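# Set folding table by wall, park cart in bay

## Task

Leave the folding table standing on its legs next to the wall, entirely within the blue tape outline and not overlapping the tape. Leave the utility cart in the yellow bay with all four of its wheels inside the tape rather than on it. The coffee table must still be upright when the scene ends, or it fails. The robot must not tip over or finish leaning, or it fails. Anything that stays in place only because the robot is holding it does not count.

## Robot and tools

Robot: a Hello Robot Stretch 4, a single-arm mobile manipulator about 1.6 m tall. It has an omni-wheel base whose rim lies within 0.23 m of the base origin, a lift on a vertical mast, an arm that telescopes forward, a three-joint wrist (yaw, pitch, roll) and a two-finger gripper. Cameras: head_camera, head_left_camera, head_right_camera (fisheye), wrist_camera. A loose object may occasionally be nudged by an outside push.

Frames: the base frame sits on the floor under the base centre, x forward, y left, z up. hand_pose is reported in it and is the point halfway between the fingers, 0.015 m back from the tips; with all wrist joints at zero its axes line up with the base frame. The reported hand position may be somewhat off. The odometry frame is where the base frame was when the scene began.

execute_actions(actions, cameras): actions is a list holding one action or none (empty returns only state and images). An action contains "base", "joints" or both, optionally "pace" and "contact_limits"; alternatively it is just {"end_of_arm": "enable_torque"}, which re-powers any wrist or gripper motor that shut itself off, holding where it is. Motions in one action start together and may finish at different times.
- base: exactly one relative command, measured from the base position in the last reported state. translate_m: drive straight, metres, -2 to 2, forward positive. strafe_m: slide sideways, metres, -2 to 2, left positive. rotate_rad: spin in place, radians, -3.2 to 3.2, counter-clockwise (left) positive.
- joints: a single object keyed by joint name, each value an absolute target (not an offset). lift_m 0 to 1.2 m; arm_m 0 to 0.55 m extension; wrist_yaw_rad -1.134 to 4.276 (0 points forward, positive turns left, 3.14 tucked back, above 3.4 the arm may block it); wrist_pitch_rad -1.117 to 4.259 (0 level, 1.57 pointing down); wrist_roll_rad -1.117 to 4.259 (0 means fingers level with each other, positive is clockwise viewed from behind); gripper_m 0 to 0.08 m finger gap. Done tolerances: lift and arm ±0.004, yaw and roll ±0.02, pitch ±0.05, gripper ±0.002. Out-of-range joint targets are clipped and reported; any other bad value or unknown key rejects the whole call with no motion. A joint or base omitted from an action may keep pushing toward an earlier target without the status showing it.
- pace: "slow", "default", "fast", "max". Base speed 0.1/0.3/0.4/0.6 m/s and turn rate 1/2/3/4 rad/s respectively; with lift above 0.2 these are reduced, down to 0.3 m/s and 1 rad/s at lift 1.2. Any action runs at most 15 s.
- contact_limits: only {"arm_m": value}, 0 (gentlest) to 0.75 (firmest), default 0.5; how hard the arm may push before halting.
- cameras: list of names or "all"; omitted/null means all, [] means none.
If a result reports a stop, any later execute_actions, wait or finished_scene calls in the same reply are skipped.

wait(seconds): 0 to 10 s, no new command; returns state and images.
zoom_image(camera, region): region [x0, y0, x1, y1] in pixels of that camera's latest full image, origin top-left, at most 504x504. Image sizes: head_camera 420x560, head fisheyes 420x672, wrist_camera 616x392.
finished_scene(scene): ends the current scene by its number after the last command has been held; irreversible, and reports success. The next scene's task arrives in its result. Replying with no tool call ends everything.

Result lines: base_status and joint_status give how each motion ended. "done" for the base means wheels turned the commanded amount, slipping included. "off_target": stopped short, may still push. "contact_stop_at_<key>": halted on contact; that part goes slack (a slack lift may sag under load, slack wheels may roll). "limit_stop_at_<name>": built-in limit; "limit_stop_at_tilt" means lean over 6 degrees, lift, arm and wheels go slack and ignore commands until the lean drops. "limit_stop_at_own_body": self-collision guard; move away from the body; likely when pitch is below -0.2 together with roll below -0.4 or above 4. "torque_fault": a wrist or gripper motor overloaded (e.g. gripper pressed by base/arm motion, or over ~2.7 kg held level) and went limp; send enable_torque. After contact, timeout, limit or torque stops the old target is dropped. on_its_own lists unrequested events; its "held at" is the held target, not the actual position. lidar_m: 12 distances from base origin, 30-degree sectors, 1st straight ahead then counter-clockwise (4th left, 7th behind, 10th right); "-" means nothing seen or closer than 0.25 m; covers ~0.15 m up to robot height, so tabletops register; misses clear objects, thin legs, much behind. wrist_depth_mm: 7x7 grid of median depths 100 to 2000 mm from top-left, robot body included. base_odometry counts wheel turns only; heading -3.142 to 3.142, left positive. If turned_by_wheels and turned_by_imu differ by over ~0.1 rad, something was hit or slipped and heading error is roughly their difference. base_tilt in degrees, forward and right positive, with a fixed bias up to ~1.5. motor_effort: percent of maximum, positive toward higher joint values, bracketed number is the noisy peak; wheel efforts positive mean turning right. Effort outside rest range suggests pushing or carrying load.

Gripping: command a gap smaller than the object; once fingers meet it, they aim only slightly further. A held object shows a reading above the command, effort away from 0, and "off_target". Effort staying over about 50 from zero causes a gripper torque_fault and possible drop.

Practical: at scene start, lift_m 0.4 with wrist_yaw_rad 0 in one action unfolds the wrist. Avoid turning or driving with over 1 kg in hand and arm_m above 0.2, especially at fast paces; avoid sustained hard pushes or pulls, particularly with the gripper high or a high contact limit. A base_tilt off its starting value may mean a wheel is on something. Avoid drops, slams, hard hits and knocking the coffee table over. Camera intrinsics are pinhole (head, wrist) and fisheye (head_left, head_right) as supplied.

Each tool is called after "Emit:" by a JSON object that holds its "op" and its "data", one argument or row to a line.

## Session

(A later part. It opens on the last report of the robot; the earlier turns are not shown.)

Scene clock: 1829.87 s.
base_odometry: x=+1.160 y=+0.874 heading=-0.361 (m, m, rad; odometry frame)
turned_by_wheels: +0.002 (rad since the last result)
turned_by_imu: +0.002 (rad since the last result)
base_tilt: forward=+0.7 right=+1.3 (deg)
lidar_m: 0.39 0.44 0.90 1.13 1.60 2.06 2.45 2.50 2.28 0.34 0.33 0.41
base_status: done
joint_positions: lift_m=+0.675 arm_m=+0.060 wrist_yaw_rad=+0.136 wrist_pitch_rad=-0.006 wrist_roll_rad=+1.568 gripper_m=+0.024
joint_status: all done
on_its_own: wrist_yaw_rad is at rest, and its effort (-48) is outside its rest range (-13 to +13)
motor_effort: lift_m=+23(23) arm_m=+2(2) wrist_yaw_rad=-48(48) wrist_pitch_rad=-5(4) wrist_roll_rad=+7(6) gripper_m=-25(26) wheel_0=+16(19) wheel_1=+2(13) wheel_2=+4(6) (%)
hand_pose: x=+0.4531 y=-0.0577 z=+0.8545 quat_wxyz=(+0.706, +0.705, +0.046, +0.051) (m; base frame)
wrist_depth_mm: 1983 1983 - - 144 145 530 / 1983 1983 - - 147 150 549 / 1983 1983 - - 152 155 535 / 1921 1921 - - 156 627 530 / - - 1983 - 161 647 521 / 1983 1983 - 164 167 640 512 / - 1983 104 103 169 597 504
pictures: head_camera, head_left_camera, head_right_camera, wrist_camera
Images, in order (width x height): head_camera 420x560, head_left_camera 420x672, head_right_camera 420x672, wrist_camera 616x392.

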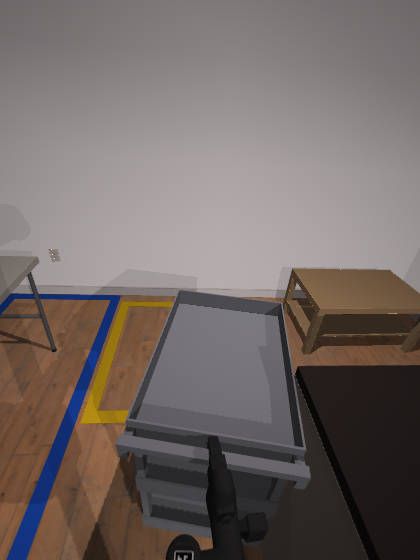

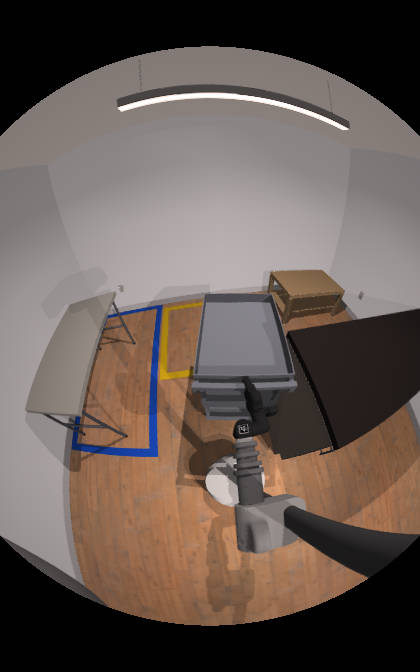

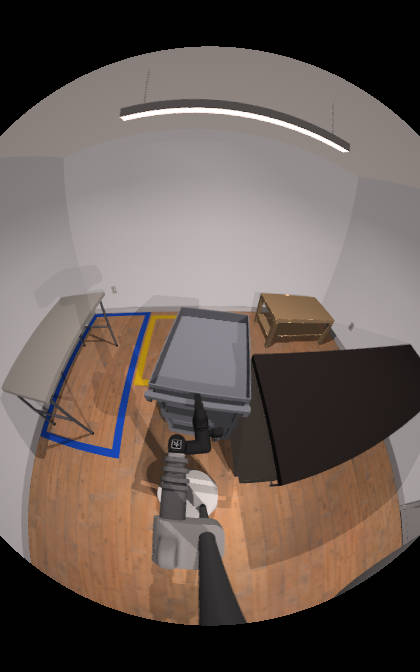

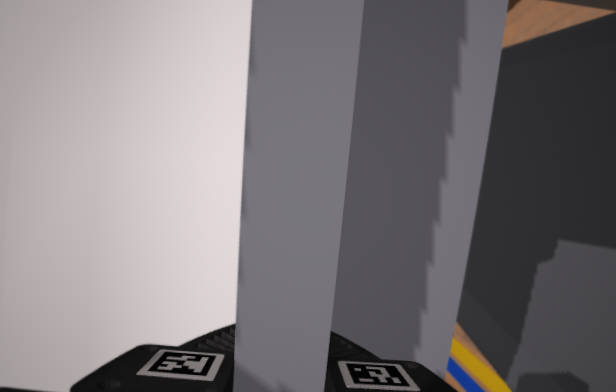

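Emit:
{"op": "execute_actions", "data": {
  "actions": [
    {"base":{"strafe_m":0.1},"joints":{"wrist_yaw_rad":0.03},"pace":"slow"}
  ],
  "cameras": []
}}

Emit:
{"op": "execute_actions", "data": {
  "actions": [
    {"base":{"strafe_m":0.1},"joints":{"wrist_yaw_rad":-0.08},"pace":"slow"}
  ],
  "cameras": []
}}

Emit:
{"op": "execute_actions", "data": {
  "actions": [
    {"base":{"translate_m":-0.13},"pace":"slow"}
  ],
  "cameras": []
}}

Emit:
{"op": "execute_actions", "data": {
  "actions": [
    {"base":{"strafe_m":0.07},"pace":"slow"}
  ],
  "cameras": []
}}

Emit:
{"op": "execute_actions", "data": {
  "actions": [
    {"base":{"translate_m":-0.13},"pace":"slow"}
  ],
  "cameras": []
}}

Emit:
{"op": "execute_actions", "data": {
  "actions": [
    {"base":{"strafe_m":0.07},"pace":"slow"}
  ],
  "cameras": []
}}

Emit:
{"op": "execute_actions", "data": {
  "actions": [
    {"base":{"translate_m":-0.13},"pace":"slow"}
  ]
}}

Scene clock: 1863.87 s.
base_odometry: x=+1.196 y=+0.967 heading=-0.361 (m, m, rad; odometry frame)
turned_by_wheels: -0.001 (rad since the last result)
turned_by_imu: -0.002 (rad since the last result)
base_tilt: forward=+0.7 right=+1.4 (deg)
lidar_m: 0.40 0.46 0.83 1.13 1.51 1.96 2.47 2.53 2.41 0.44 0.44 0.41
base_status: done
joint_positions: lift_m=+0.675 arm_m=+0.060 wrist_yaw_rad=+0.022 wrist_pitch_rad=-0.007 wrist_roll_rad=+1.568 gripper_m=+0.024
joint_status: all done
on_its_own: wrist_yaw_rad is at rest, and its effort (+23) is outside its rest range (-13 to +13)
motor_effort: lift_m=+23(23) arm_m=+2(2) wrist_yaw_rad=+23(76) wrist_pitch_rad=-5(3) wrist_roll_rad=+7(6) gripper_m=-26(26) wheel_0=-7(15) wheel_1=+1(5) wheel_2=-5(9) (%)
hand_pose: x=+0.4451 y=-0.0828 z=+0.8545 quat_wxyz=(+0.708, +0.706, +0.005, +0.010) (m; base frame)
wrist_depth_mm: - - - - 150 152 1255 / - - - - 153 155 525 / - - - - 156 615 539 / 1983 - - - 159 621 530 / 1983 1921 - - 163 647 521 / 1983 1983 1921 101 166 640 512 / 1808 1921 104 103 168 615 500
pictures: none
No camera images: the call's "cameras" was empty. Leave "cameras" out to get every camera's image.

Scene clock: 1866.00 s.
base_odometry: x=+1.231 y=+1.061 heading=-0.362 (m, m, rad; odometry frame)
turned_by_wheels: -0.001 (rad since the last result)
turned_by_imu: -0.002 (rad since the last result)
base_tilt: forward=+0.7 right=+1.3 (deg)
lidar_m: 0.40 0.51 0.74 1.11 1.37 1.84 2.49 2.55 2.51 0.53 0.53 0.40
base_status: done
joint_positions: lift_m=+0.675 arm_m=+0.060 wrist_yaw_rad=-0.088 wrist_pitch_rad=-0.007 wrist_roll_rad=+1.568 gripper_m=+0.024
joint_status: all done
on_its_own: wrist_yaw_rad is at rest, and its effort (+20) is outside its rest range (-13 to +13)
motor_effort: lift_m=+23(23) arm_m=+2(2) wrist_yaw_rad=+20(35) wrist_pitch_rad=-3(8) wrist_roll_rad=+6(6) gripper_m=-26(26) wheel_0=-5(9) wheel_1=-1(3) wheel_2=-5(3) (%)
hand_pose: x=+0.4348 y=-0.1057 z=+0.8546 quat_wxyz=(+0.708, +0.705, -0.033, -0.029) (m; base frame)
wrist_depth_mm: - - - - 151 153 1229 / - - - - 154 156 517 / - - - - 156 634 539 / - - - - 160 621 535 / 1983 1983 1983 - 163 647 521 / 1863 1983 1921 101 167 668 512 / 1808 1921 104 104 168 615 500
pictures: none
No camera images: the call's "cameras" was empty. Leave "cameras" out to get every camera's image.

Scene clock: 1868.60 s.
base_odometry: x=+1.110 y=+1.107 heading=-0.362 (m, m, rad; odometry frame)
turned_by_wheels: +0.000 (rad since the last result)
turned_by_imu: +0.000 (rad since the last result)
base_tilt: forward=+0.7 right=+1.3 (deg)
lidar_m: 0.37 0.45 0.80 1.34 1.39 1.77 2.35 2.42 2.50 0.87 0.57 0.39
base_status: done
joint_positions: lift_m=+0.675 arm_m=+0.060 wrist_yaw_rad=-0.075 wrist_pitch_rad=-0.005 wrist_roll_rad=+1.568 gripper_m=+0.024
joint_status: not commanded
on_its_own: wrist_yaw_rad is at rest, and its effort (-14) is outside its rest range (-13 to +13)
motor_effort: lift_m=+23(23) arm_m=+1(2) wrist_yaw_rad=-14(24) wrist_pitch_rad=-6(7) wrist_roll_rad=+7(7) gripper_m=-26(26) wheel_0=-1(9) wheel_1=-2(3) wheel_2=+3(11) (%)
hand_pose: x=+0.4362 y=-0.1032 z=+0.8543 quat_wxyz=(+0.708, +0.706, -0.029, -0.025) (m; base frame)
wrist_depth_mm: - - - 101 162 559 585 / - - - 102 163 603 525 / - - - 102 165 627 539 / - - - 103 166 654 530 / - - - 104 167 647 521 / 1921 - - 105 168 661 508 / 1921 1983 105 105 168 627 500
pictures: none
No camera images: the call's "cameras" was empty. Leave "cameras" out to get every camera's image.

Scene clock: 1870.43 s.
base_odometry: x=+1.134 y=+1.172 heading=-0.363 (m, m, rad; odometry frame)
turned_by_wheels: -0.001 (rad since the last result)
turned_by_imu: -0.002 (rad since the last result)
base_tilt: forward=+0.7 right=+1.4 (deg)
lidar_m: 0.41 0.48 0.72 1.27 1.32 1.72 2.35 2.40 2.58 0.83 0.63 0.38
base_status: done
joint_positions: lift_m=+0.675 arm_m=+0.060 wrist_yaw_rad=-0.088 wrist_pitch_rad=-0.007 wrist_roll_rad=+1.568 gripper_m=+0.024
joint_status: not commanded
on_its_own: wrist_yaw_rad is at rest, and its effort (+22) is outside its rest range (-13 to +13)
motor_effort: lift_m=+23(23) arm_m=+1(1) wrist_yaw_rad=+22(24) wrist_pitch_rad=-4(6) wrist_roll_rad=+6(7) gripper_m=-26(25) wheel_0=-6(13) wheel_1=-1(7) wheel_2=-5(3) (%)
hand_pose: x=+0.4349 y=-0.1058 z=+0.8545 quat_wxyz=(+0.708, +0.705, -0.033, -0.029) (m; base frame)
wrist_depth_mm: - - - - 153 155 1255 / - - - - 155 157 517 / - - - - 158 634 539 / - - - - 161 627 535 / - - - 101 164 647 525 / 1983 - - 102 167 661 512 / 1983 1921 104 104 169 603 504
pictures: none
No camera images: the call's "cameras" was empty. Leave "cameras" out to get every camera's image.

Scene clock: 1873.03 s.
base_odometry: x=+1.013 y=+1.218 heading=-0.363 (m, m, rad; odometry frame)
turned_by_wheels: +0.000 (rad since the last result)
turned_by_imu: +0.001 (rad since the last result)
base_tilt: forward=+0.7 right=+1.3 (deg)
lidar_m: 0.40 0.45 0.83 1.25 1.31 1.72 2.23 2.27 2.58 1.58 0.69 0.40
base_status: done
joint_positions: lift_m=+0.675 arm_m=+0.060 wrist_yaw_rad=-0.071 wrist_pitch_rad=-0.006 wrist_roll_rad=+1.568 gripper_m=+0.024
joint_status: not commanded
on_its_own: wrist_yaw_rad is at rest, and its effort (-26) is outside its rest range (-13 to +13)
motor_effort: lift_m=+23(23) arm_m=+1(1) wrist_yaw_rad=-26(28) wrist_pitch_rad=-8(7) wrist_roll_rad=+6(6) gripper_m=-26(26) wheel_0=+1(8) wheel_1=-1(3) wheel_2=+5(9) (%)
hand_pose: x=+0.4366 y=-0.1023 z=+0.8543 quat_wxyz=(+0.708, +0.706, -0.027, -0.023) (m; base frame)
wrist_depth_mm: - - - - 160 162 707 / - - - 101 161 574 517 / - - - 101 163 627 535 / - - - 102 164 654 530 / - - - 103 166 647 521 / - - - 104 168 661 508 / - - 105 105 168 621 504
pictures: none
No camera images: the call's "cameras" was empty. Leave "cameras" out to get every camera's image.

Scene clock: 1874.87 s.
base_odometry: x=+1.038 y=+1.284 heading=-0.364 (m, m, rad; odometry frame)
turned_by_wheels: -0.001 (rad since the last result)
turned_by_imu: -0.002 (rad since the last result)
base_tilt: forward=+0.7 right=+1.4 (deg)
lidar_m: 0.40 0.49 0.80 1.20 1.21 1.58 2.22 2.28 2.67 1.54 0.75 0.39
base_status: done
joint_positions: lift_m=+0.675 arm_m=+0.060 wrist_yaw_rad=-0.088 wrist_pitch_rad=-0.007 wrist_roll_rad=+1.568 gripper_m=+0.024
joint_status: not commanded
on_its_own: wrist_yaw_rad is at rest, and its effort (+22) is outside its rest range (-13 to +13)
motor_effort: lift_m=+23(23) arm_m=+1(1) wrist_yaw_rad=+22(26) wrist_pitch_rad=-4(9) wrist_roll_rad=+7(7) gripper_m=-25(26) wheel_0=-6(11) wheel_1=+1(2) wheel_2=-5(4) (%)
hand_pose: x=+0.4349 y=-0.1058 z=+0.8545 quat_wxyz=(+0.708, +0.705, -0.033, -0.029) (m; base frame)
wrist_depth_mm: - - - - 151 154 1205 / - - - - 154 157 517 / - - - - 157 627 539 / - - - - 161 627 530 / - - - 101 163 640 521 / - - - 102 167 661 512 / - - 104 104 169 621 496
pictures: none
No camera images: the call's "cameras" was empty. Leave "cameras" out to get every camera's image.

Scene clock: 1877.47 s.
base_odometry: x=+0.916 y=+1.330 heading=-0.363 (m, m, rad; odometry frame)
turned_by_wheels: +0.001 (rad since the last result)
turned_by_imu: +0.001 (rad since the last result)
base_tilt: forward=+0.7 right=+1.4 (deg)
lidar_m: 0.40 0.47 0.99 1.17 1.22 1.58 2.11 2.14 2.66 2.34 0.81 0.40
base_status: done
joint_positions: lift_m=+0.675 arm_m=+0.060 wrist_yaw_rad=-0.071 wrist_pitch_rad=-0.006 wrist_roll_rad=+1.568 gripper_m=+0.024
joint_status: not commanded
on_its_own: wrist_yaw_rad is at rest, and its effort (-26) is outside its rest range (-13 to +13)
motor_effort: lift_m=+23(23) arm_m=+1(1) wrist_yaw_rad=-26(27) wrist_pitch_rad=-7(6) wrist_roll_rad=+6(7) gripper_m=-26(26) wheel_0=+2(5) wheel_1=+1(5) wheel_2=+6(11) (%)
hand_pose: x=+0.4366 y=-0.1024 z=+0.8543 quat_wxyz=(+0.708, +0.706, -0.027, -0.023) (m; base frame)
wrist_depth_mm: - - - - 157 159 831 / - - - - 159 554 517 / - - - - 161 634 539 / - - - 101 163 647 525 / - - - 102 166 647 521 / - - - 104 168 661 512 / - - 105 105 169 615 504
pictures: head_camera, head_left_camera, head_right_camera, wrist_camera
Images, in order (width x height): head_camera 420x560, head_left_camera 420x672, head_right_camera 420x672, wrist_camera 616x392.

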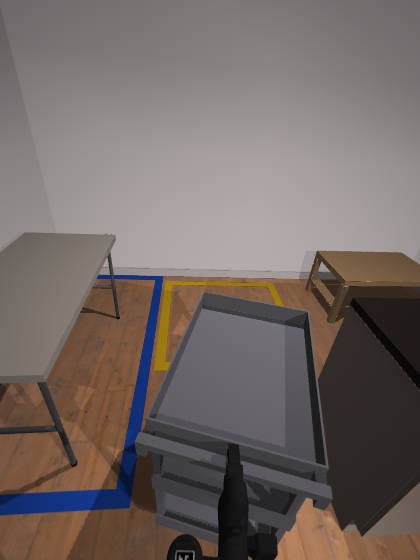

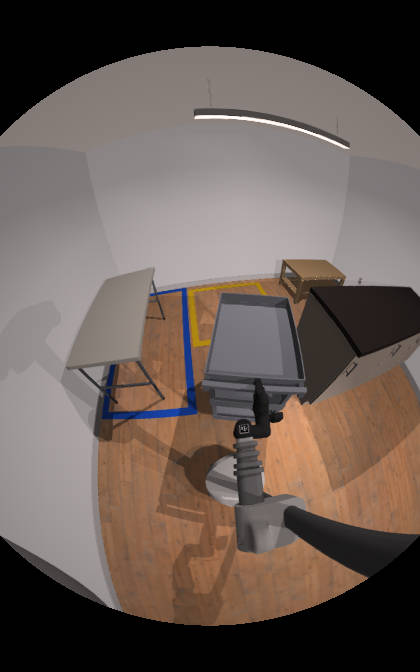

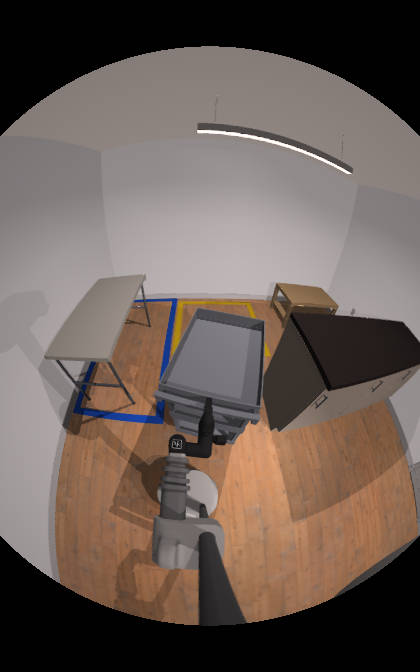

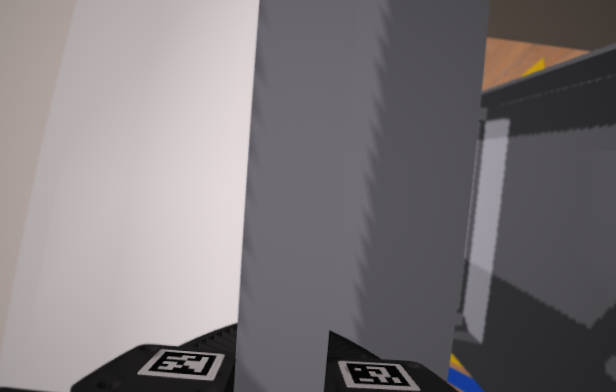

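Emit:
{"op": "execute_actions", "data": {
  "actions": [
    {"base":{"strafe_m":-0.14},"joints":{"wrist_yaw_rad":0.03},"pace":"slow"}
  ],
  "cameras": []
}}

Emit:
{"op": "execute_actions", "data": {
  "actions": [
    {"joints":{"arm_m":0.2},"pace":"slow"}
  ],
  "cameras": ["head_camera","wrist_camera"]
}}

Scene clock: 1890.73 s.
base_odometry: x=+0.867 y=+1.199 heading=-0.362 (m, m, rad; odometry frame)
turned_by_wheels: +0.001 (rad since the last result)
turned_by_imu: +0.001 (rad since the last result)
base_tilt: forward=+0.7 right=+1.3 (deg)
lidar_m: 0.37 0.41 1.01 1.32 1.36 1.77 2.08 2.15 2.53 2.37 0.70 0.41
base_status: done
joint_positions: lift_m=+0.675 arm_m=+0.060 wrist_yaw_rad=+0.034 wrist_pitch_rad=-0.006 wrist_roll_rad=+1.568 gripper_m=+0.024
joint_status: all done
motor_effort: lift_m=+23(23) arm_m=+1(1) wrist_yaw_rad=-11(27) wrist_pitch_rad=-6(6) wrist_roll_rad=+8(7) gripper_m=-26(26) wheel_0=+7(15) wheel_1=+0(4) wheel_2=+1(3) (%)
hand_pose: x=+0.4462 y=-0.0802 z=+0.8544 quat_wxyz=(+0.708, +0.706, +0.010, +0.014) (m; base frame)
wrist_depth_mm: - - - 103 165 691 732 / - - - 104 166 564 544 / - - - 104 167 640 535 / - - - 105 167 661 530 / - - - 105 167 647 521 / - - - 105 168 668 512 / - - 105 105 168 654 500
pictures: none
No camera images: the call's "cameras" was empty. Leave "cameras" out to get every camera's image.

Scene clock: 1893.43 s.
base_odometry: x=+0.867 y=+1.199 heading=-0.363 (m, m, rad; odometry frame)
turned_by_wheels: -0.001 (rad since the last result)
turned_by_imu: -0.002 (rad since the last result)
base_tilt: forward=+0.7 right=+1.4 (deg)
lidar_m: 0.53 0.99 1.00 1.33 1.35 1.79 2.09 2.13 2.52 2.38 0.70 0.54
base_status: not commanded
joint_positions: lift_m=+0.675 arm_m=+0.199 wrist_yaw_rad=+0.022 wrist_pitch_rad=-0.009 wrist_roll_rad=+1.568 gripper_m=+0.024
joint_status: all done
on_its_own: wrist_yaw_rad is at rest, and its effort (+24) is outside its rest range (-13 to +13)
motor_effort: lift_m=+23(23) arm_m=+6(11) wrist_yaw_rad=+24(23) wrist_pitch_rad=+1(4) wrist_roll_rad=+7(7) gripper_m=-26(26) wheel_0=+1(6) wheel_1=-1(1) wheel_2=-4(4) (%)
hand_pose: x=+0.5844 y=-0.0828 z=+0.8549 quat_wxyz=(+0.708, +0.706, +0.005, +0.011) (m; base frame)
wrist_depth_mm: - - - - 156 158 904 / - - - - 158 535 521 / - - - - 160 627 544 / - - - 101 162 627 539 / - - - 102 164 647 521 / - - - 103 167 661 512 / - - 104 104 168 627 504
pictures: head_camera, wrist_camera
Images, in order (width x height): head_camera 420x560, wrist_camera 616x392.

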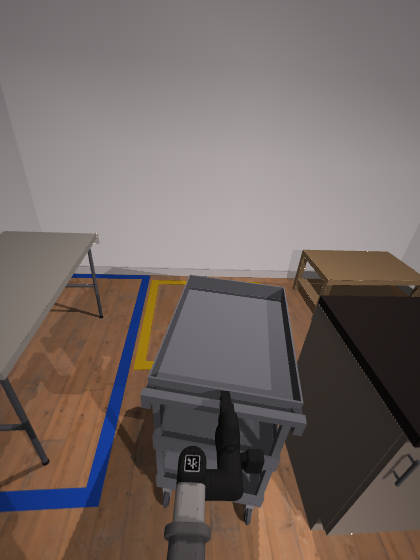

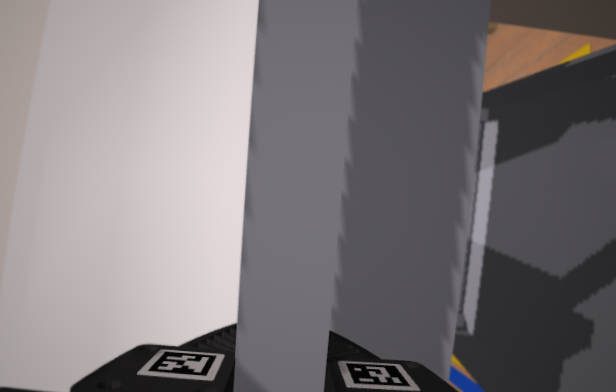

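Emit:
{"op": "execute_actions", "data": {
  "actions": [
    {"base":{"strafe_m":-0.08},"joints":{"wrist_yaw_rad":0.08},"pace":"slow"}
  ],
  "cameras": []
}}

Emit:
{"op": "execute_actions", "data": {
  "actions": [
    {"base":{"strafe_m":-0.07},"joints":{"wrist_yaw_rad":0.16},"pace":"slow"}
  ],
  "cameras": ["head_camera"]
}}

Emit:
{"op": "execute_actions", "data": {
  "actions": [
    {"joints":{"arm_m":0.33,"wrist_yaw_rad":0.08},"pace":"slow"}
  ],
  "cameras": ["head_camera","wrist_camera"]
}}

Scene clock: 1906.83 s.
base_odometry: x=+0.838 y=+1.124 heading=-0.362 (m, m, rad; odometry frame)
turned_by_wheels: +0.001 (rad since the last result)
turned_by_imu: +0.001 (rad since the last result)
base_tilt: forward=+0.7 right=+1.3 (deg)
lidar_m: 0.54 0.56 1.02 1.39 1.44 1.86 2.07 2.12 2.43 2.30 0.65 0.55
base_status: done
joint_positions: lift_m=+0.675 arm_m=+0.200 wrist_yaw_rad=+0.088 wrist_pitch_rad=-0.007 wrist_roll_rad=+1.568 gripper_m=+0.024
joint_status: all done
on_its_own: wrist_yaw_rad is at rest, and its effort (-24) is outside its rest range (-13 to +13)
motor_effort: lift_m=+23(23) arm_m=+3(6) wrist_yaw_rad=-24(35) wrist_pitch_rad=-2(3) wrist_roll_rad=+7(7) gripper_m=-26(26) wheel_0=+5(12) wheel_1=+0(5) wheel_2=+5(5) (%)
hand_pose: x=+0.5900 y=-0.0684 z=+0.8546 quat_wxyz=(+0.707, +0.706, +0.029, +0.034) (m; base frame)
wrist_depth_mm: - - - - 158 160 866 / - - - - 160 591 517 / - - - - 161 634 544 / - - - 101 164 654 530 / - - - 102 165 654 525 / - - - 103 167 668 512 / - - 104 104 168 621 500
pictures: none
No camera images: the call's "cameras" was empty. Leave "cameras" out to get every camera's image.

Scene clock: 1908.67 s.
base_odometry: x=+0.814 y=+1.059 heading=-0.361 (m, m, rad; odometry frame)
turned_by_wheels: +0.001 (rad since the last result)
turned_by_imu: +0.001 (rad since the last result)
base_tilt: forward=+0.7 right=+1.3 (deg)
lidar_m: 0.53 0.55 1.08 1.47 1.50 1.97 2.08 2.12 2.34 2.21 0.64 0.57
base_status: done
joint_positions: lift_m=+0.675 arm_m=+0.200 wrist_yaw_rad=+0.167 wrist_pitch_rad=-0.007 wrist_roll_rad=+1.568 gripper_m=+0.024
joint_status: all done
on_its_own: wrist_yaw_rad is at rest, and its effort (-22) is outside its rest range (-13 to +13)
motor_effort: lift_m=+23(23) arm_m=+2(3) wrist_yaw_rad=-22(26) wrist_pitch_rad=-4(2) wrist_roll_rad=+7(7) gripper_m=-26(26) wheel_0=+6(10) wheel_1=+0(2) wheel_2=+6(3) (%)
hand_pose: x=+0.5948 y=-0.0508 z=+0.8546 quat_wxyz=(+0.705, +0.704, +0.057, +0.062) (m; base frame)
wrist_depth_mm: - - - - 157 159 854 / - - - - 159 559 517 / - - - - 161 640 535 / - - - 101 163 654 530 / - - - 102 165 647 521 / - - - 103 167 661 508 / - - 104 104 168 621 504
pictures: head_camera
Images, in order (width x height): head_camera 420x560.

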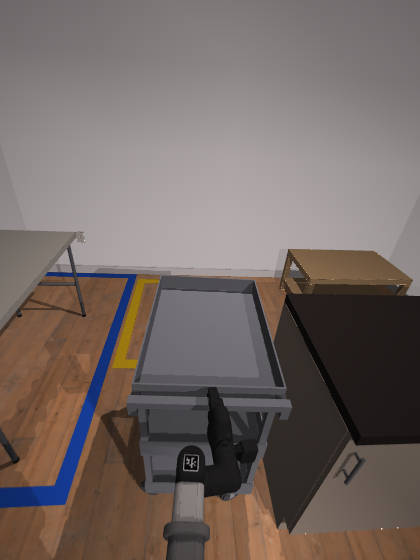

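Scene clock: 1911.23 s.
base_odometry: x=+0.814 y=+1.059 heading=-0.363 (m, m, rad; odometry frame)
turned_by_wheels: -0.001 (rad since the last result)
turned_by_imu: -0.002 (rad since the last result)
base_tilt: forward=+0.7 right=+1.3 (deg)
lidar_m: 0.64 1.17 1.08 1.47 1.52 1.95 2.07 2.13 2.36 2.23 0.65 0.60
base_status: not commanded
joint_positions: lift_m=+0.675 arm_m=+0.329 wrist_yaw_rad=+0.072 wrist_pitch_rad=-0.009 wrist_roll_rad=+1.568 gripper_m=+0.024
joint_status: all done
on_its_own: wrist_yaw_rad is at rest, and its effort (+22) is outside its rest range (-13 to +13)
motor_effort: lift_m=+23(23) arm_m=+6(5) wrist_yaw_rad=+22(43) wrist_pitch_rad=+6(4) wrist_roll_rad=+7(6) gripper_m=-26(26) wheel_0=+0(7) wheel_1=-1(1) wheel_2=-4(7) (%)
hand_pose: x=+0.7183 y=-0.0720 z=+0.8551 quat_wxyz=(+0.708, +0.706, +0.022, +0.029) (m; base frame)
wrist_depth_mm: - - - 104 166 427 459 / - - - 104 166 1464 535 / - - - 105 166 634 539 / - - - 105 167 661 530 / - - - 105 167 647 521 / 1983 - - 105 168 668 517 / - - 105 105 168 661 504
pictures: head_camera, wrist_camera
Images, in order (width x height): head_camera 420x560, wrist_camera 616x392.

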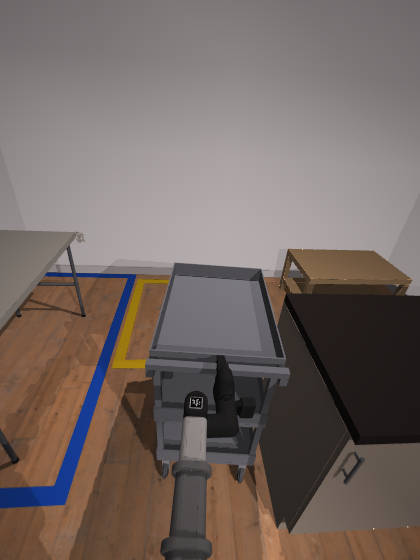

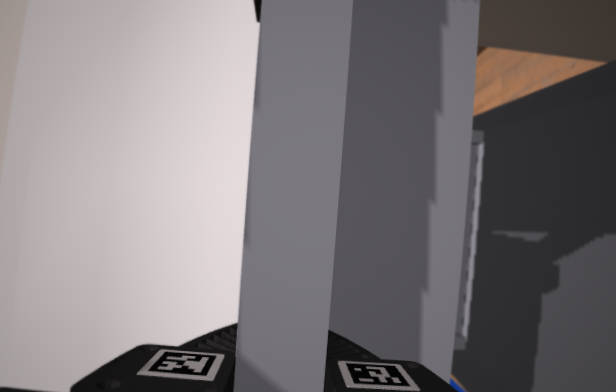

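Emit:
{"op": "execute_actions", "data": {
  "actions": [
    {"joints":{"arm_m":0.45},"pace":"slow"}
  ]
}}

Emit:
{"op": "execute_actions", "data": {
  "actions": [
    {"joints":{"arm_m":0.55},"pace":"slow"}
  ]
}}

Scene clock: 1932.83 s.
base_odometry: x=+0.814 y=+1.059 heading=-0.363 (m, m, rad; odometry frame)
turned_by_wheels: +0.000 (rad since the last result)
turned_by_imu: -0.001 (rad since the last result)
base_tilt: forward=+0.7 right=+1.4 (deg)
lidar_m: 0.78 1.18 1.08 1.47 1.52 1.96 2.07 2.12 2.35 2.22 0.63 0.60
base_status: not commanded
joint_positions: lift_m=+0.675 arm_m=+0.449 wrist_yaw_rad=+0.072 wrist_pitch_rad=-0.010 wrist_roll_rad=+1.568 gripper_m=+0.024
joint_status: all done
on_its_own: wrist_yaw_rad is at rest, and its effort (+23) is outside its rest range (-13 to +13)
motor_effort: lift_m=+23(23) arm_m=+6(7) wrist_yaw_rad=+23(26) wrist_pitch_rad=+4(4) wrist_roll_rad=+8(7) gripper_m=-25(26) wheel_0=-1(1) wheel_1=-1(1) wheel_2=-5(5) (%)
hand_pose: x=+0.8383 y=-0.0720 z=+0.8551 quat_wxyz=(+0.708, +0.706, +0.022, +0.029) (m; base frame)
wrist_depth_mm: - - - - 156 158 1255 / - 1983 - - 158 160 517 / 1983 - - - 160 634 544 / 1983 1983 - 101 162 627 530 / 1921 1983 - 102 164 654 521 / 1921 1921 - 103 167 668 512 / 1921 1921 104 104 168 627 500
pictures: head_camera, head_left_camera, head_right_camera, wrist_camera
Images, in order (width x height): head_camera 420x560, head_left_camera 420x672, head_right_camera 420x672, wrist_camera 616x392.

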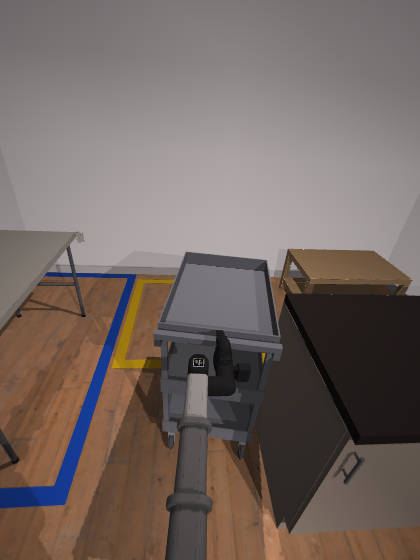

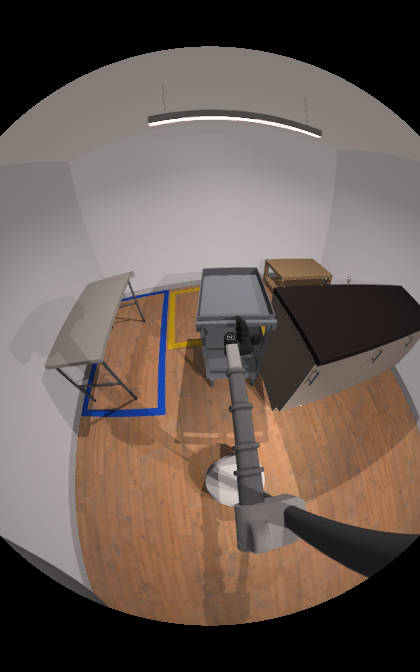

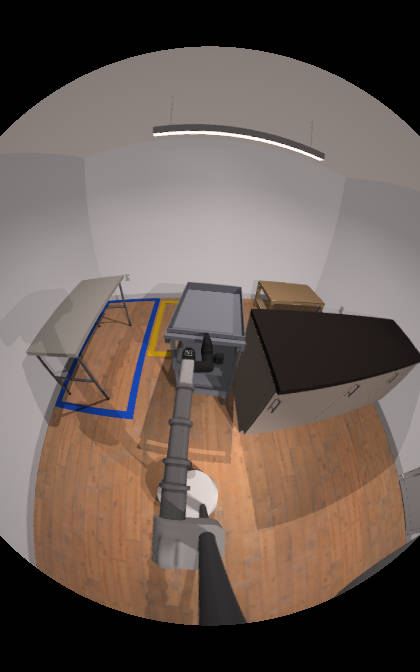

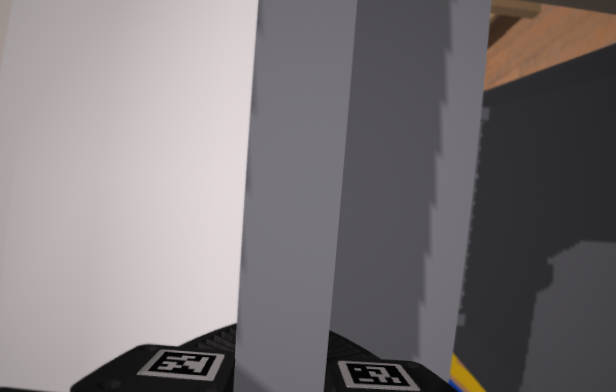

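Scene clock: 1935.13 s.
base_odometry: x=+0.814 y=+1.059 heading=-0.363 (m, m, rad; odometry frame)
turned_by_wheels: +0.000 (rad since the last result)
turned_by_imu: +0.000 (rad since the last result)
base_tilt: forward=+0.7 right=+1.3 (deg)
lidar_m: 0.86 1.18 1.09 1.48 1.50 1.96 2.08 2.12 2.35 2.21 0.64 0.61
base_status: not commanded
joint_positions: lift_m=+0.675 arm_m=+0.549 wrist_yaw_rad=+0.072 wrist_pitch_rad=-0.010 wrist_roll_rad=+1.568 gripper_m=+0.024
joint_status: all done
on_its_own: wrist_yaw_rad is at rest, and its effort (+22) is outside its rest range (-13 to +13)
motor_effort: lift_m=+23(23) arm_m=+6(5) wrist_yaw_rad=+22(23) wrist_pitch_rad=+5(5) wrist_roll_rad=+7(6) gripper_m=-26(26) wheel_0=-1(1) wheel_1=-2(2) wheel_2=-4(5) (%)
hand_pose: x=+0.9383 y=-0.0719 z=+0.8552 quat_wxyz=(+0.708, +0.706, +0.022, +0.029) (m; base frame)
wrist_depth_mm: 1921 1921 1921 - 149 151 1229 / 1983 1983 - - 152 154 521 / 1863 1983 1921 - 156 158 539 / 1921 1921 1921 - 159 621 535 / 1863 1921 1921 - 162 640 521 / 1808 1863 1863 101 166 640 512 / 1921 1863 103 103 168 615 508
pictures: head_camera, head_left_camera, head_right_camera, wrist_camera
Images, in order (width x height): head_camera 420x560, head_left_camera 420x672, head_right_camera 420x672, wrist_camera 616x392.

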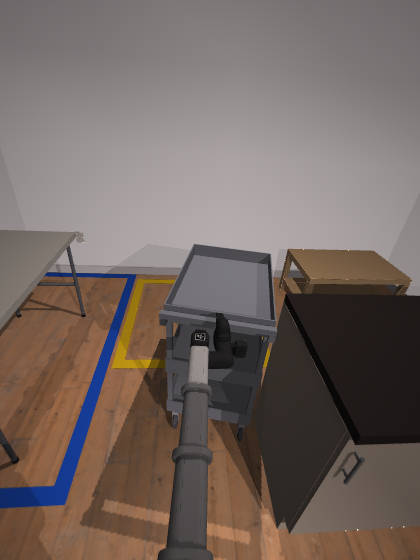

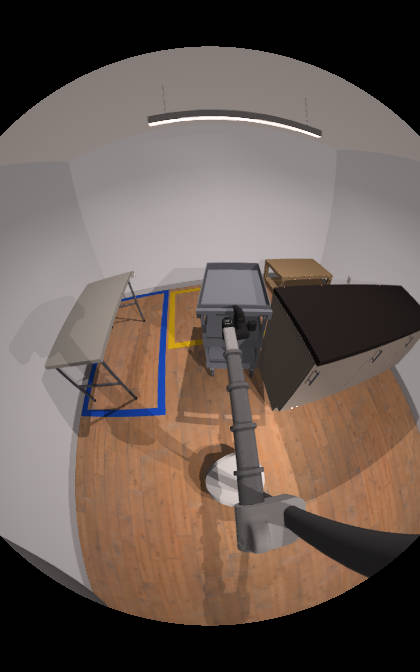

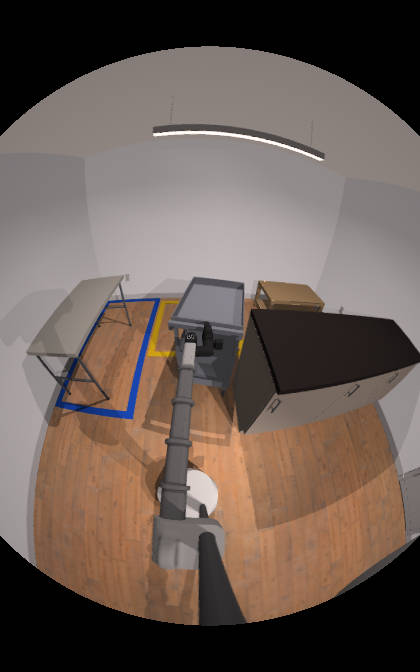

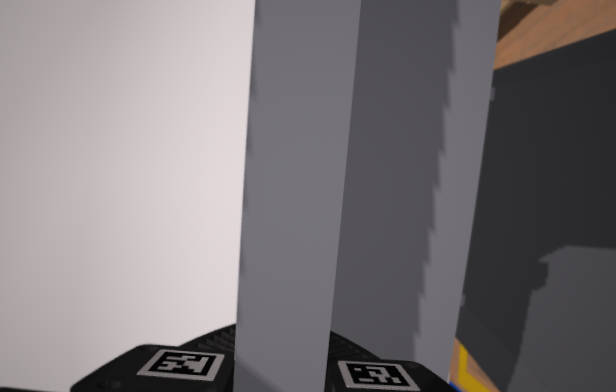

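Emit:
{"op": "execute_actions", "data": {
  "actions": [
    {"base":{"strafe_m":-0.045},"joints":{"wrist_yaw_rad":0.13},"pace":"slow"}
  ],
  "cameras": ["head_camera"]
}}

Emit:
{"op": "execute_actions", "data": {
  "actions": [
    {"base":{"translate_m":0.1},"pace":"slow"}
  ],
  "cameras": ["head_camera"]
}}

Scene clock: 1944.07 s.
base_odometry: x=+0.798 y=+1.017 heading=-0.361 (m, m, rad; odometry frame)
turned_by_wheels: +0.002 (rad since the last result)
turned_by_imu: +0.002 (rad since the last result)
base_tilt: forward=+0.7 right=+1.3 (deg)
lidar_m: 0.89 1.26 1.10 1.53 1.56 2.04 2.07 2.13 2.31 2.18 0.65 0.57
base_status: done
joint_positions: lift_m=+0.675 arm_m=+0.549 wrist_yaw_rad=+0.138 wrist_pitch_rad=-0.008 wrist_roll_rad=+1.568 gripper_m=+0.024
joint_status: all done
on_its_own: wrist_yaw_rad is at rest, and its effort (-25) is outside its rest range (-13 to +13)
motor_effort: lift_m=+23(23) arm_m=+4(6) wrist_yaw_rad=-25(32) wrist_pitch_rad=+1(6) wrist_roll_rad=+6(7) gripper_m=-26(26) wheel_0=+11(13) wheel_1=+3(4) wheel_2=+7(8) (%)
hand_pose: x=+0.9429 y=-0.0572 z=+0.8549 quat_wxyz=(+0.706, +0.705, +0.046, +0.052) (m; base frame)
wrist_depth_mm: 1863 1921 1863 - 144 145 1138 / 1863 1863 1921 - 147 150 544 / 1921 1863 1863 - 152 154 539 / 1808 1863 1921 - 156 627 530 / 1863 1921 1921 - 161 640 521 / 1808 1863 1921 - 165 640 517 / 1863 1921 103 102 168 597 504
pictures: head_camera
Images, in order (width x height): head_camera 420x560.

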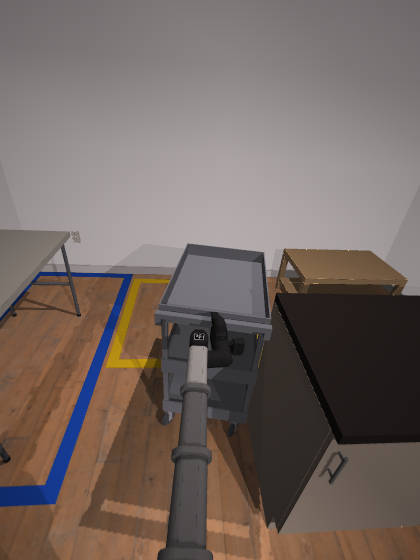

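Scene clock: 1946.33 s.
base_odometry: x=+0.891 y=+0.981 heading=-0.362 (m, m, rad; odometry frame)
turned_by_wheels: -0.001 (rad since the last result)
turned_by_imu: -0.003 (rad since the last result)
base_tilt: forward=+0.7 right=+1.3 (deg)
lidar_m: 0.86 1.28 1.05 1.53 1.55 2.06 2.17 2.24 2.30 1.87 0.49 0.49
base_status: done
joint_positions: lift_m=+0.675 arm_m=+0.549 wrist_yaw_rad=+0.122 wrist_pitch_rad=-0.009 wrist_roll_rad=+1.568 gripper_m=+0.024
joint_status: not commanded
on_its_own: wrist_yaw_rad is at rest, and its effort (+21) is outside its rest range (-13 to +13)
motor_effort: lift_m=+23(23) arm_m=+4(4) wrist_yaw_rad=+21(25) wrist_pitch_rad=+4(3) wrist_roll_rad=+7(7) gripper_m=-26(26) wheel_0=-3(10) wheel_1=-3(12) wheel_2=-8(9) (%)
hand_pose: x=+0.9420 y=-0.0608 z=+0.8551 quat_wxyz=(+0.707, +0.705, +0.040, +0.047) (m; base frame)
wrist_depth_mm: 1808 1808 1921 - 142 143 544 / 1808 1808 1863 - 146 147 554 / 1808 1756 1808 - 150 153 539 / 1808 1808 1808 - 154 627 535 / 1756 1756 1863 - 160 640 530 / 1756 1808 1756 - 165 634 517 / 1756 1808 104 102 168 597 500
pictures: head_camera
Images, in order (width x height): head_camera 420x560.

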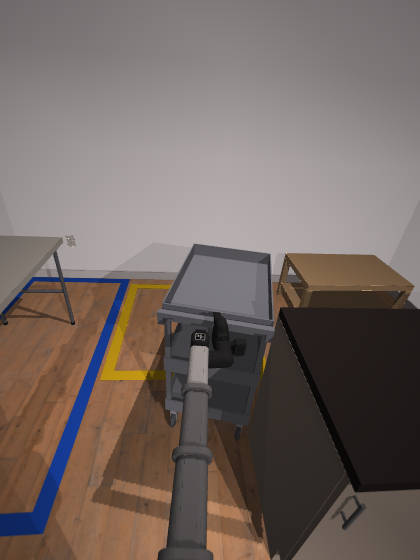

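Emit:
{"op": "execute_actions", "data": {
  "actions": [
    {"base":{"translate_m":0.12},"pace":"slow"}
  ],
  "cameras": ["head_camera"]
}}

Emit:
{"op": "execute_actions", "data": {
  "actions": [
    {"base":{"strafe_m":-0.04},"joints":{"wrist_yaw_rad":0.17},"pace":"slow"}
  ],
  "cameras": ["head_camera"]
}}

Emit:
{"op": "execute_actions", "data": {
  "actions": [
    {"base":{"translate_m":0.1},"pace":"slow"}
  ],
  "cameras": ["head_camera","head_left_camera"]
}}

Scene clock: 1960.97 s.
base_odometry: x=+1.003 y=+0.939 heading=-0.363 (m, m, rad; odometry frame)
turned_by_wheels: -0.001 (rad since the last result)
turned_by_imu: -0.004 (rad since the last result)
base_tilt: forward=+0.7 right=+1.4 (deg)
lidar_m: 0.88 1.28 1.00 1.52 1.56 2.05 2.29 2.34 2.30 1.19 0.41 0.47
base_status: done
joint_positions: lift_m=+0.675 arm_m=+0.549 wrist_yaw_rad=+0.122 wrist_pitch_rad=-0.009 wrist_roll_rad=+1.568 gripper_m=+0.024
joint_status: not commanded
on_its_own: wrist_yaw_rad is at rest, and its effort (+21) is outside its rest range (-13 to +13)
motor_effort: lift_m=+23(23) arm_m=+4(4) wrist_yaw_rad=+21(23) wrist_pitch_rad=+5(5) wrist_roll_rad=+8(8) gripper_m=-26(26) wheel_0=-4(2) wheel_1=-1(1) wheel_2=-8(15) (%)
hand_pose: x=+0.9420 y=-0.0608 z=+0.8551 quat_wxyz=(+0.707, +0.705, +0.040, +0.047) (m; base frame)
wrist_depth_mm: 1618 1708 1756 - 135 136 525 / 1661 1708 1661 - 139 141 544 / 1618 1661 1661 - 145 147 544 / 1661 1661 1661 - 151 155 525 / 1618 1661 1661 - 157 621 525 / 1661 1708 1661 - 165 609 517 / 1661 1661 106 102 169 1499 488
pictures: head_camera
Images, in order (width x height): head_camera 420x560.

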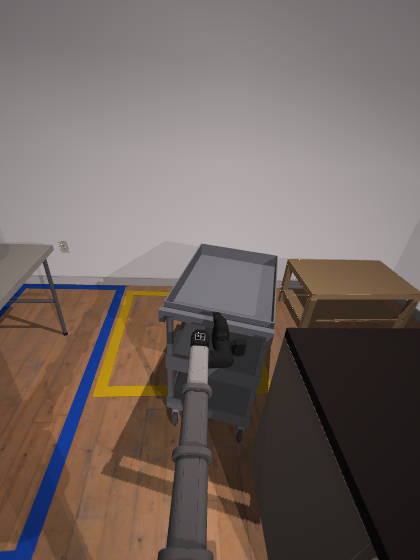

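Scene clock: 1962.43 s.
base_odometry: x=+0.989 y=+0.902 heading=-0.362 (m, m, rad; odometry frame)
turned_by_wheels: +0.001 (rad since the last result)
turned_by_imu: +0.001 (rad since the last result)
base_tilt: forward=+0.6 right=+1.3 (deg)
lidar_m: 0.87 1.34 1.01 1.58 1.61 2.07 2.28 2.33 2.27 1.21 0.38 0.42
base_status: done
joint_positions: lift_m=+0.675 arm_m=+0.549 wrist_yaw_rad=+0.178 wrist_pitch_rad=-0.008 wrist_roll_rad=+1.568 gripper_m=+0.024
joint_status: all done
on_its_own: wrist_yaw_rad is at rest, and its effort (-24) is outside its rest range (-13 to +13)
motor_effort: lift_m=+23(23) arm_m=+4(4) wrist_yaw_rad=-24(31) wrist_pitch_rad=+1(6) wrist_roll_rad=+7(7) gripper_m=-25(26) wheel_0=+9(12) wheel_1=+1(5) wheel_2=+4(8) (%)
hand_pose: x=+0.9450 y=-0.0483 z=+0.8548 quat_wxyz=(+0.705, +0.704, +0.060, +0.066) (m; base frame)
wrist_depth_mm: 1618 1618 1661 - 131 132 539 / 1618 1661 1661 - 137 138 549 / 1618 1661 1661 - 143 145 539 / 1661 1708 1708 - 150 153 535 / 1661 1708 1708 - 157 615 521 / 1661 1708 1708 - 165 603 512 / 1661 1708 107 102 170 1464 484
pictures: head_camera
Images, in order (width x height): head_camera 420x560.

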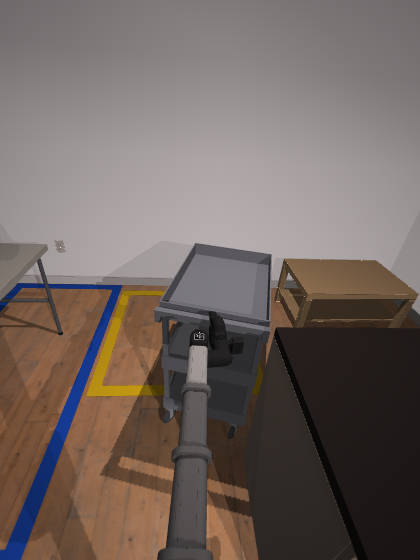

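Scene clock: 1964.70 s.
base_odometry: x=+1.082 y=+0.866 heading=-0.363 (m, m, rad; odometry frame)
turned_by_wheels: -0.001 (rad since the last result)
turned_by_imu: -0.002 (rad since the last result)
base_tilt: forward=+0.7 right=+1.3 (deg)
lidar_m: 0.85 1.35 0.99 1.39 1.63 2.10 2.39 2.46 2.25 0.68 0.31 0.42
base_status: done
joint_positions: lift_m=+0.675 arm_m=+0.549 wrist_yaw_rad=+0.162 wrist_pitch_rad=-0.009 wrist_roll_rad=+1.568 gripper_m=+0.024
joint_status: not commanded
on_its_own: wrist_yaw_rad is at rest, and its effort (+21) is outside its rest range (-13 to +13)
motor_effort: lift_m=+23(23) arm_m=+4(4) wrist_yaw_rad=+21(24) wrist_pitch_rad=+1(3) wrist_roll_rad=+7(7) gripper_m=-25(26) wheel_0=-2(14) wheel_1=-2(7) wheel_2=-7(10) (%)
hand_pose: x=+0.9442 y=-0.0519 z=+0.8551 quat_wxyz=(+0.706, +0.704, +0.054, +0.061) (m; base frame)
wrist_depth_mm: 1576 1576 1537 - 129 130 554 / 1499 1537 1576 - 135 136 549 / 1537 1576 1537 - 141 143 539 / 1537 1576 1618 - 148 152 535 / 1537 1537 1537 - 156 615 521 / 1537 1537 1576 - 164 603 512 / 1537 1618 106 104 170 1618 484
pictures: head_camera, head_left_camera
Images, in order (width x height): head_camera 420x560, head_left_camera 420x672.

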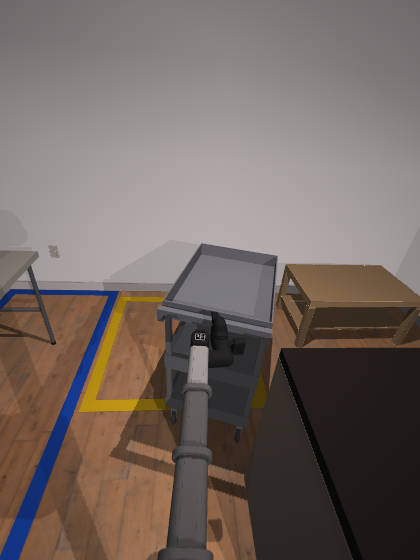

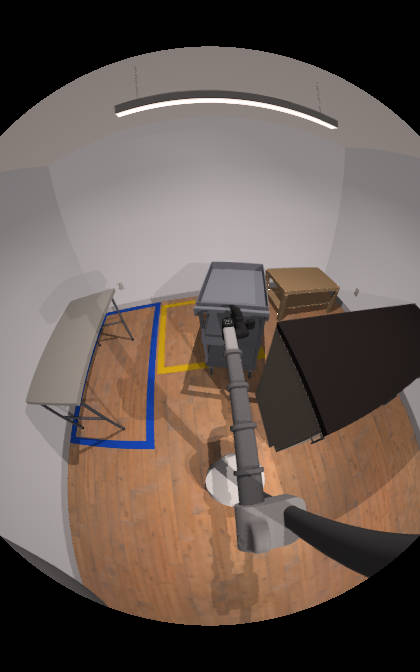

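Emit:
{"op": "execute_actions", "data": {
  "actions": [
    {"base":{"rotate_rad":-0.14},"joints":{"wrist_yaw_rad":0.4},"pace":"slow"}
  ],
  "cameras": ["head_camera"]
}}

Scene clock: 1972.03 s.
base_odometry: x=+1.082 y=+0.866 heading=-0.503 (m, m, rad; odometry frame)
turned_by_wheels: -0.140 (rad since the last result)
turned_by_imu: -0.142 (rad since the last result)
base_tilt: forward=+0.7 right=+1.3 (deg)
lidar_m: 0.70 1.70 0.99 1.00 1.61 1.92 2.40 2.40 2.38 2.11 0.32 0.36
base_status: done
joint_positions: lift_m=+0.675 arm_m=+0.550 wrist_yaw_rad=+0.400 wrist_pitch_rad=-0.008 wrist_roll_rad=+1.568 gripper_m=+0.024
joint_status: all done
motor_effort: lift_m=+23(23) arm_m=+2(4) wrist_yaw_rad=-1(42) wrist_pitch_rad=+1(3) wrist_roll_rad=+8(7) gripper_m=-27(26) wheel_0=-2(20) wheel_1=+0(12) wheel_2=+1(15) (%)
hand_pose: x=+0.9504 y=+0.0024 z=+0.8548 quat_wxyz=(+0.693, +0.693, +0.138, +0.144) (m; base frame)
wrist_depth_mm: 1464 1499 1499 - 130 131 544 / 1499 1499 1576 - 136 137 539 / 1537 1576 1576 - 142 144 535 / 1576 1576 1576 - 149 153 535 / 1618 1618 1576 - 156 609 525 / 1661 1618 1661 - 164 603 512 / 1661 1661 107 104 170 1499 480
pictures: head_camera
Images, in order (width x height): head_camera 420x560.

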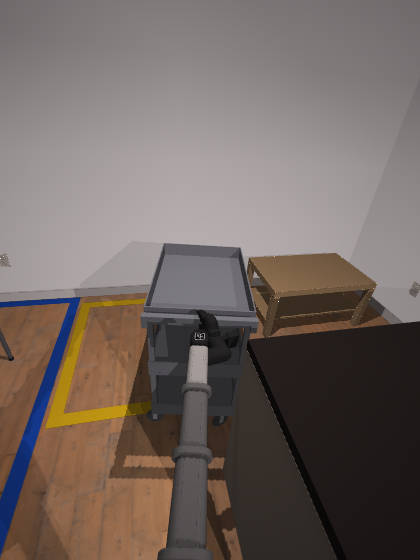

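Emit:
{"op": "execute_actions", "data": {
  "actions": [
    {"base":{"rotate_rad":-0.11},"joints":{"wrist_yaw_rad":0.65},"pace":"slow"}
  ],
  "cameras": ["head_camera","head_left_camera"]
}}

Scene clock: 1977.83 s.
base_odometry: x=+1.083 y=+0.869 heading=-0.590 (m, m, rad; odometry frame)
turned_by_wheels: -0.087 (rad since the last result)
turned_by_imu: -0.082 (rad since the last result)
base_tilt: forward=+0.7 right=+1.3 (deg)
lidar_m: 0.60 0.89 1.01 0.96 1.58 1.82 2.40 2.39 2.50 2.12 0.32 0.37
base_status: rotate_rad contact_stop (by the wheels' count: -0.087 of -0.110)
joint_positions: lift_m=+0.675 arm_m=+0.550 wrist_yaw_rad=+0.649 wrist_pitch_rad=-0.009 wrist_roll_rad=+1.568 gripper_m=+0.024
joint_status: all done
on_its_own: the wheels are slack since a contact_stop
motor_effort: lift_m=+23(23) arm_m=+2(2) wrist_yaw_rad=+2(37) wrist_pitch_rad=+3(3) wrist_roll_rad=+8(8) gripper_m=-25(27) wheel_0=+0(36) wheel_1=+0(13) wheel_2=+0(19) (%)
hand_pose: x=+0.9427 y=+0.0589 z=+0.8550 quat_wxyz=(+0.670, +0.670, +0.222, +0.229) (m; base frame)
wrist_depth_mm: 1430 1464 1499 - 117 117 521 / 1499 1499 1537 - 124 124 544 / 1576 1576 1576 - 133 133 539 / 1661 1661 1618 - 142 144 535 / 1708 1708 1756 - 153 609 521 / 1808 1808 1808 - 165 580 492 / 1863 1863 - - 174 1576 455
pictures: head_camera, head_left_camera
Images, in order (width x height): head_camera 420x560, head_left_camera 420x672.

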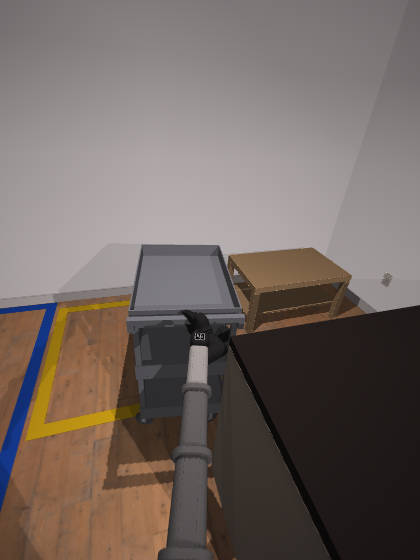

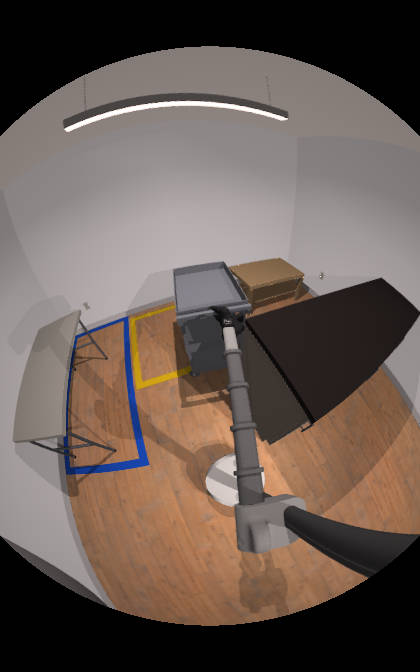

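Emit:
{"op": "execute_actions", "data": {
  "actions": [
    {"base":{"translate_m":0.08},"pace":"slow"}
  ],
  "cameras": ["head_camera","head_left_camera"]
}}

Scene clock: 1985.37 s.
base_odometry: x=+1.149 y=+0.825 heading=-0.591 (m, m, rad; odometry frame)
turned_by_wheels: -0.001 (rad since the last result)
turned_by_imu: -0.002 (rad since the last result)
base_tilt: forward=+0.7 right=+1.3 (deg)
lidar_m: 0.56 0.89 1.07 0.96 1.60 1.88 2.48 2.46 2.48 2.11 0.30 0.33
base_status: done
joint_positions: lift_m=+0.675 arm_m=+0.550 wrist_yaw_rad=+0.647 wrist_pitch_rad=-0.009 wrist_roll_rad=+1.568 gripper_m=+0.024
joint_status: not commanded
motor_effort: lift_m=+23(23) arm_m=+2(2) wrist_yaw_rad=+7(7) wrist_pitch_rad=+1(4) wrist_roll_rad=+8(8) gripper_m=-26(26) wheel_0=-1(6) wheel_1=-1(6) wheel_2=-6(10) (%)
hand_pose: x=+0.9428 y=+0.0585 z=+0.8550 quat_wxyz=(+0.670, +0.670, +0.222, +0.228) (m; base frame)
wrist_depth_mm: 1366 1397 1366 - 117 117 521 / 1430 1430 1430 - 125 125 549 / 1464 1499 1537 - 133 133 539 / 1499 1576 1537 - 142 145 530 / 1618 1661 1618 - 153 603 525 / 1708 1661 1708 - 165 580 496 / 1808 1708 - - 174 1618 459
pictures: head_camera, head_left_camera
Images, in order (width x height): head_camera 420x560, head_left_camera 420x672.

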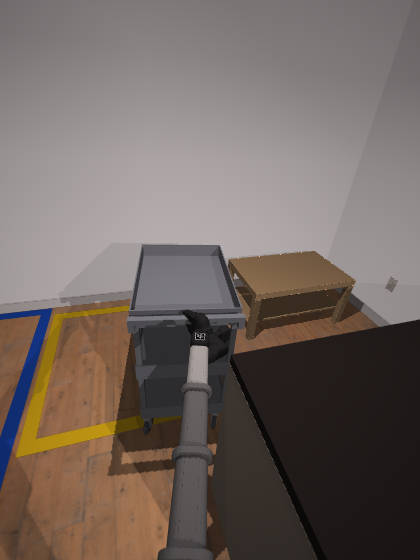

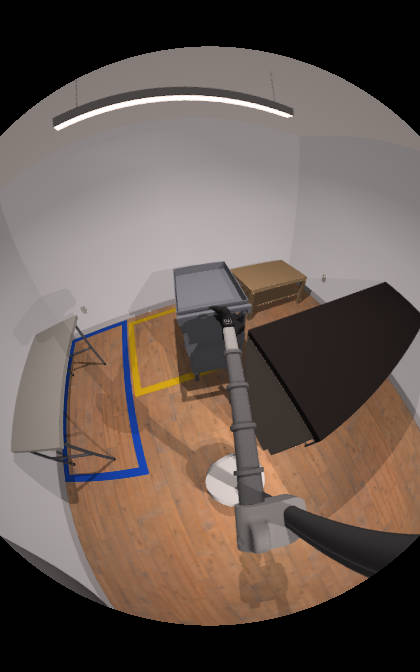

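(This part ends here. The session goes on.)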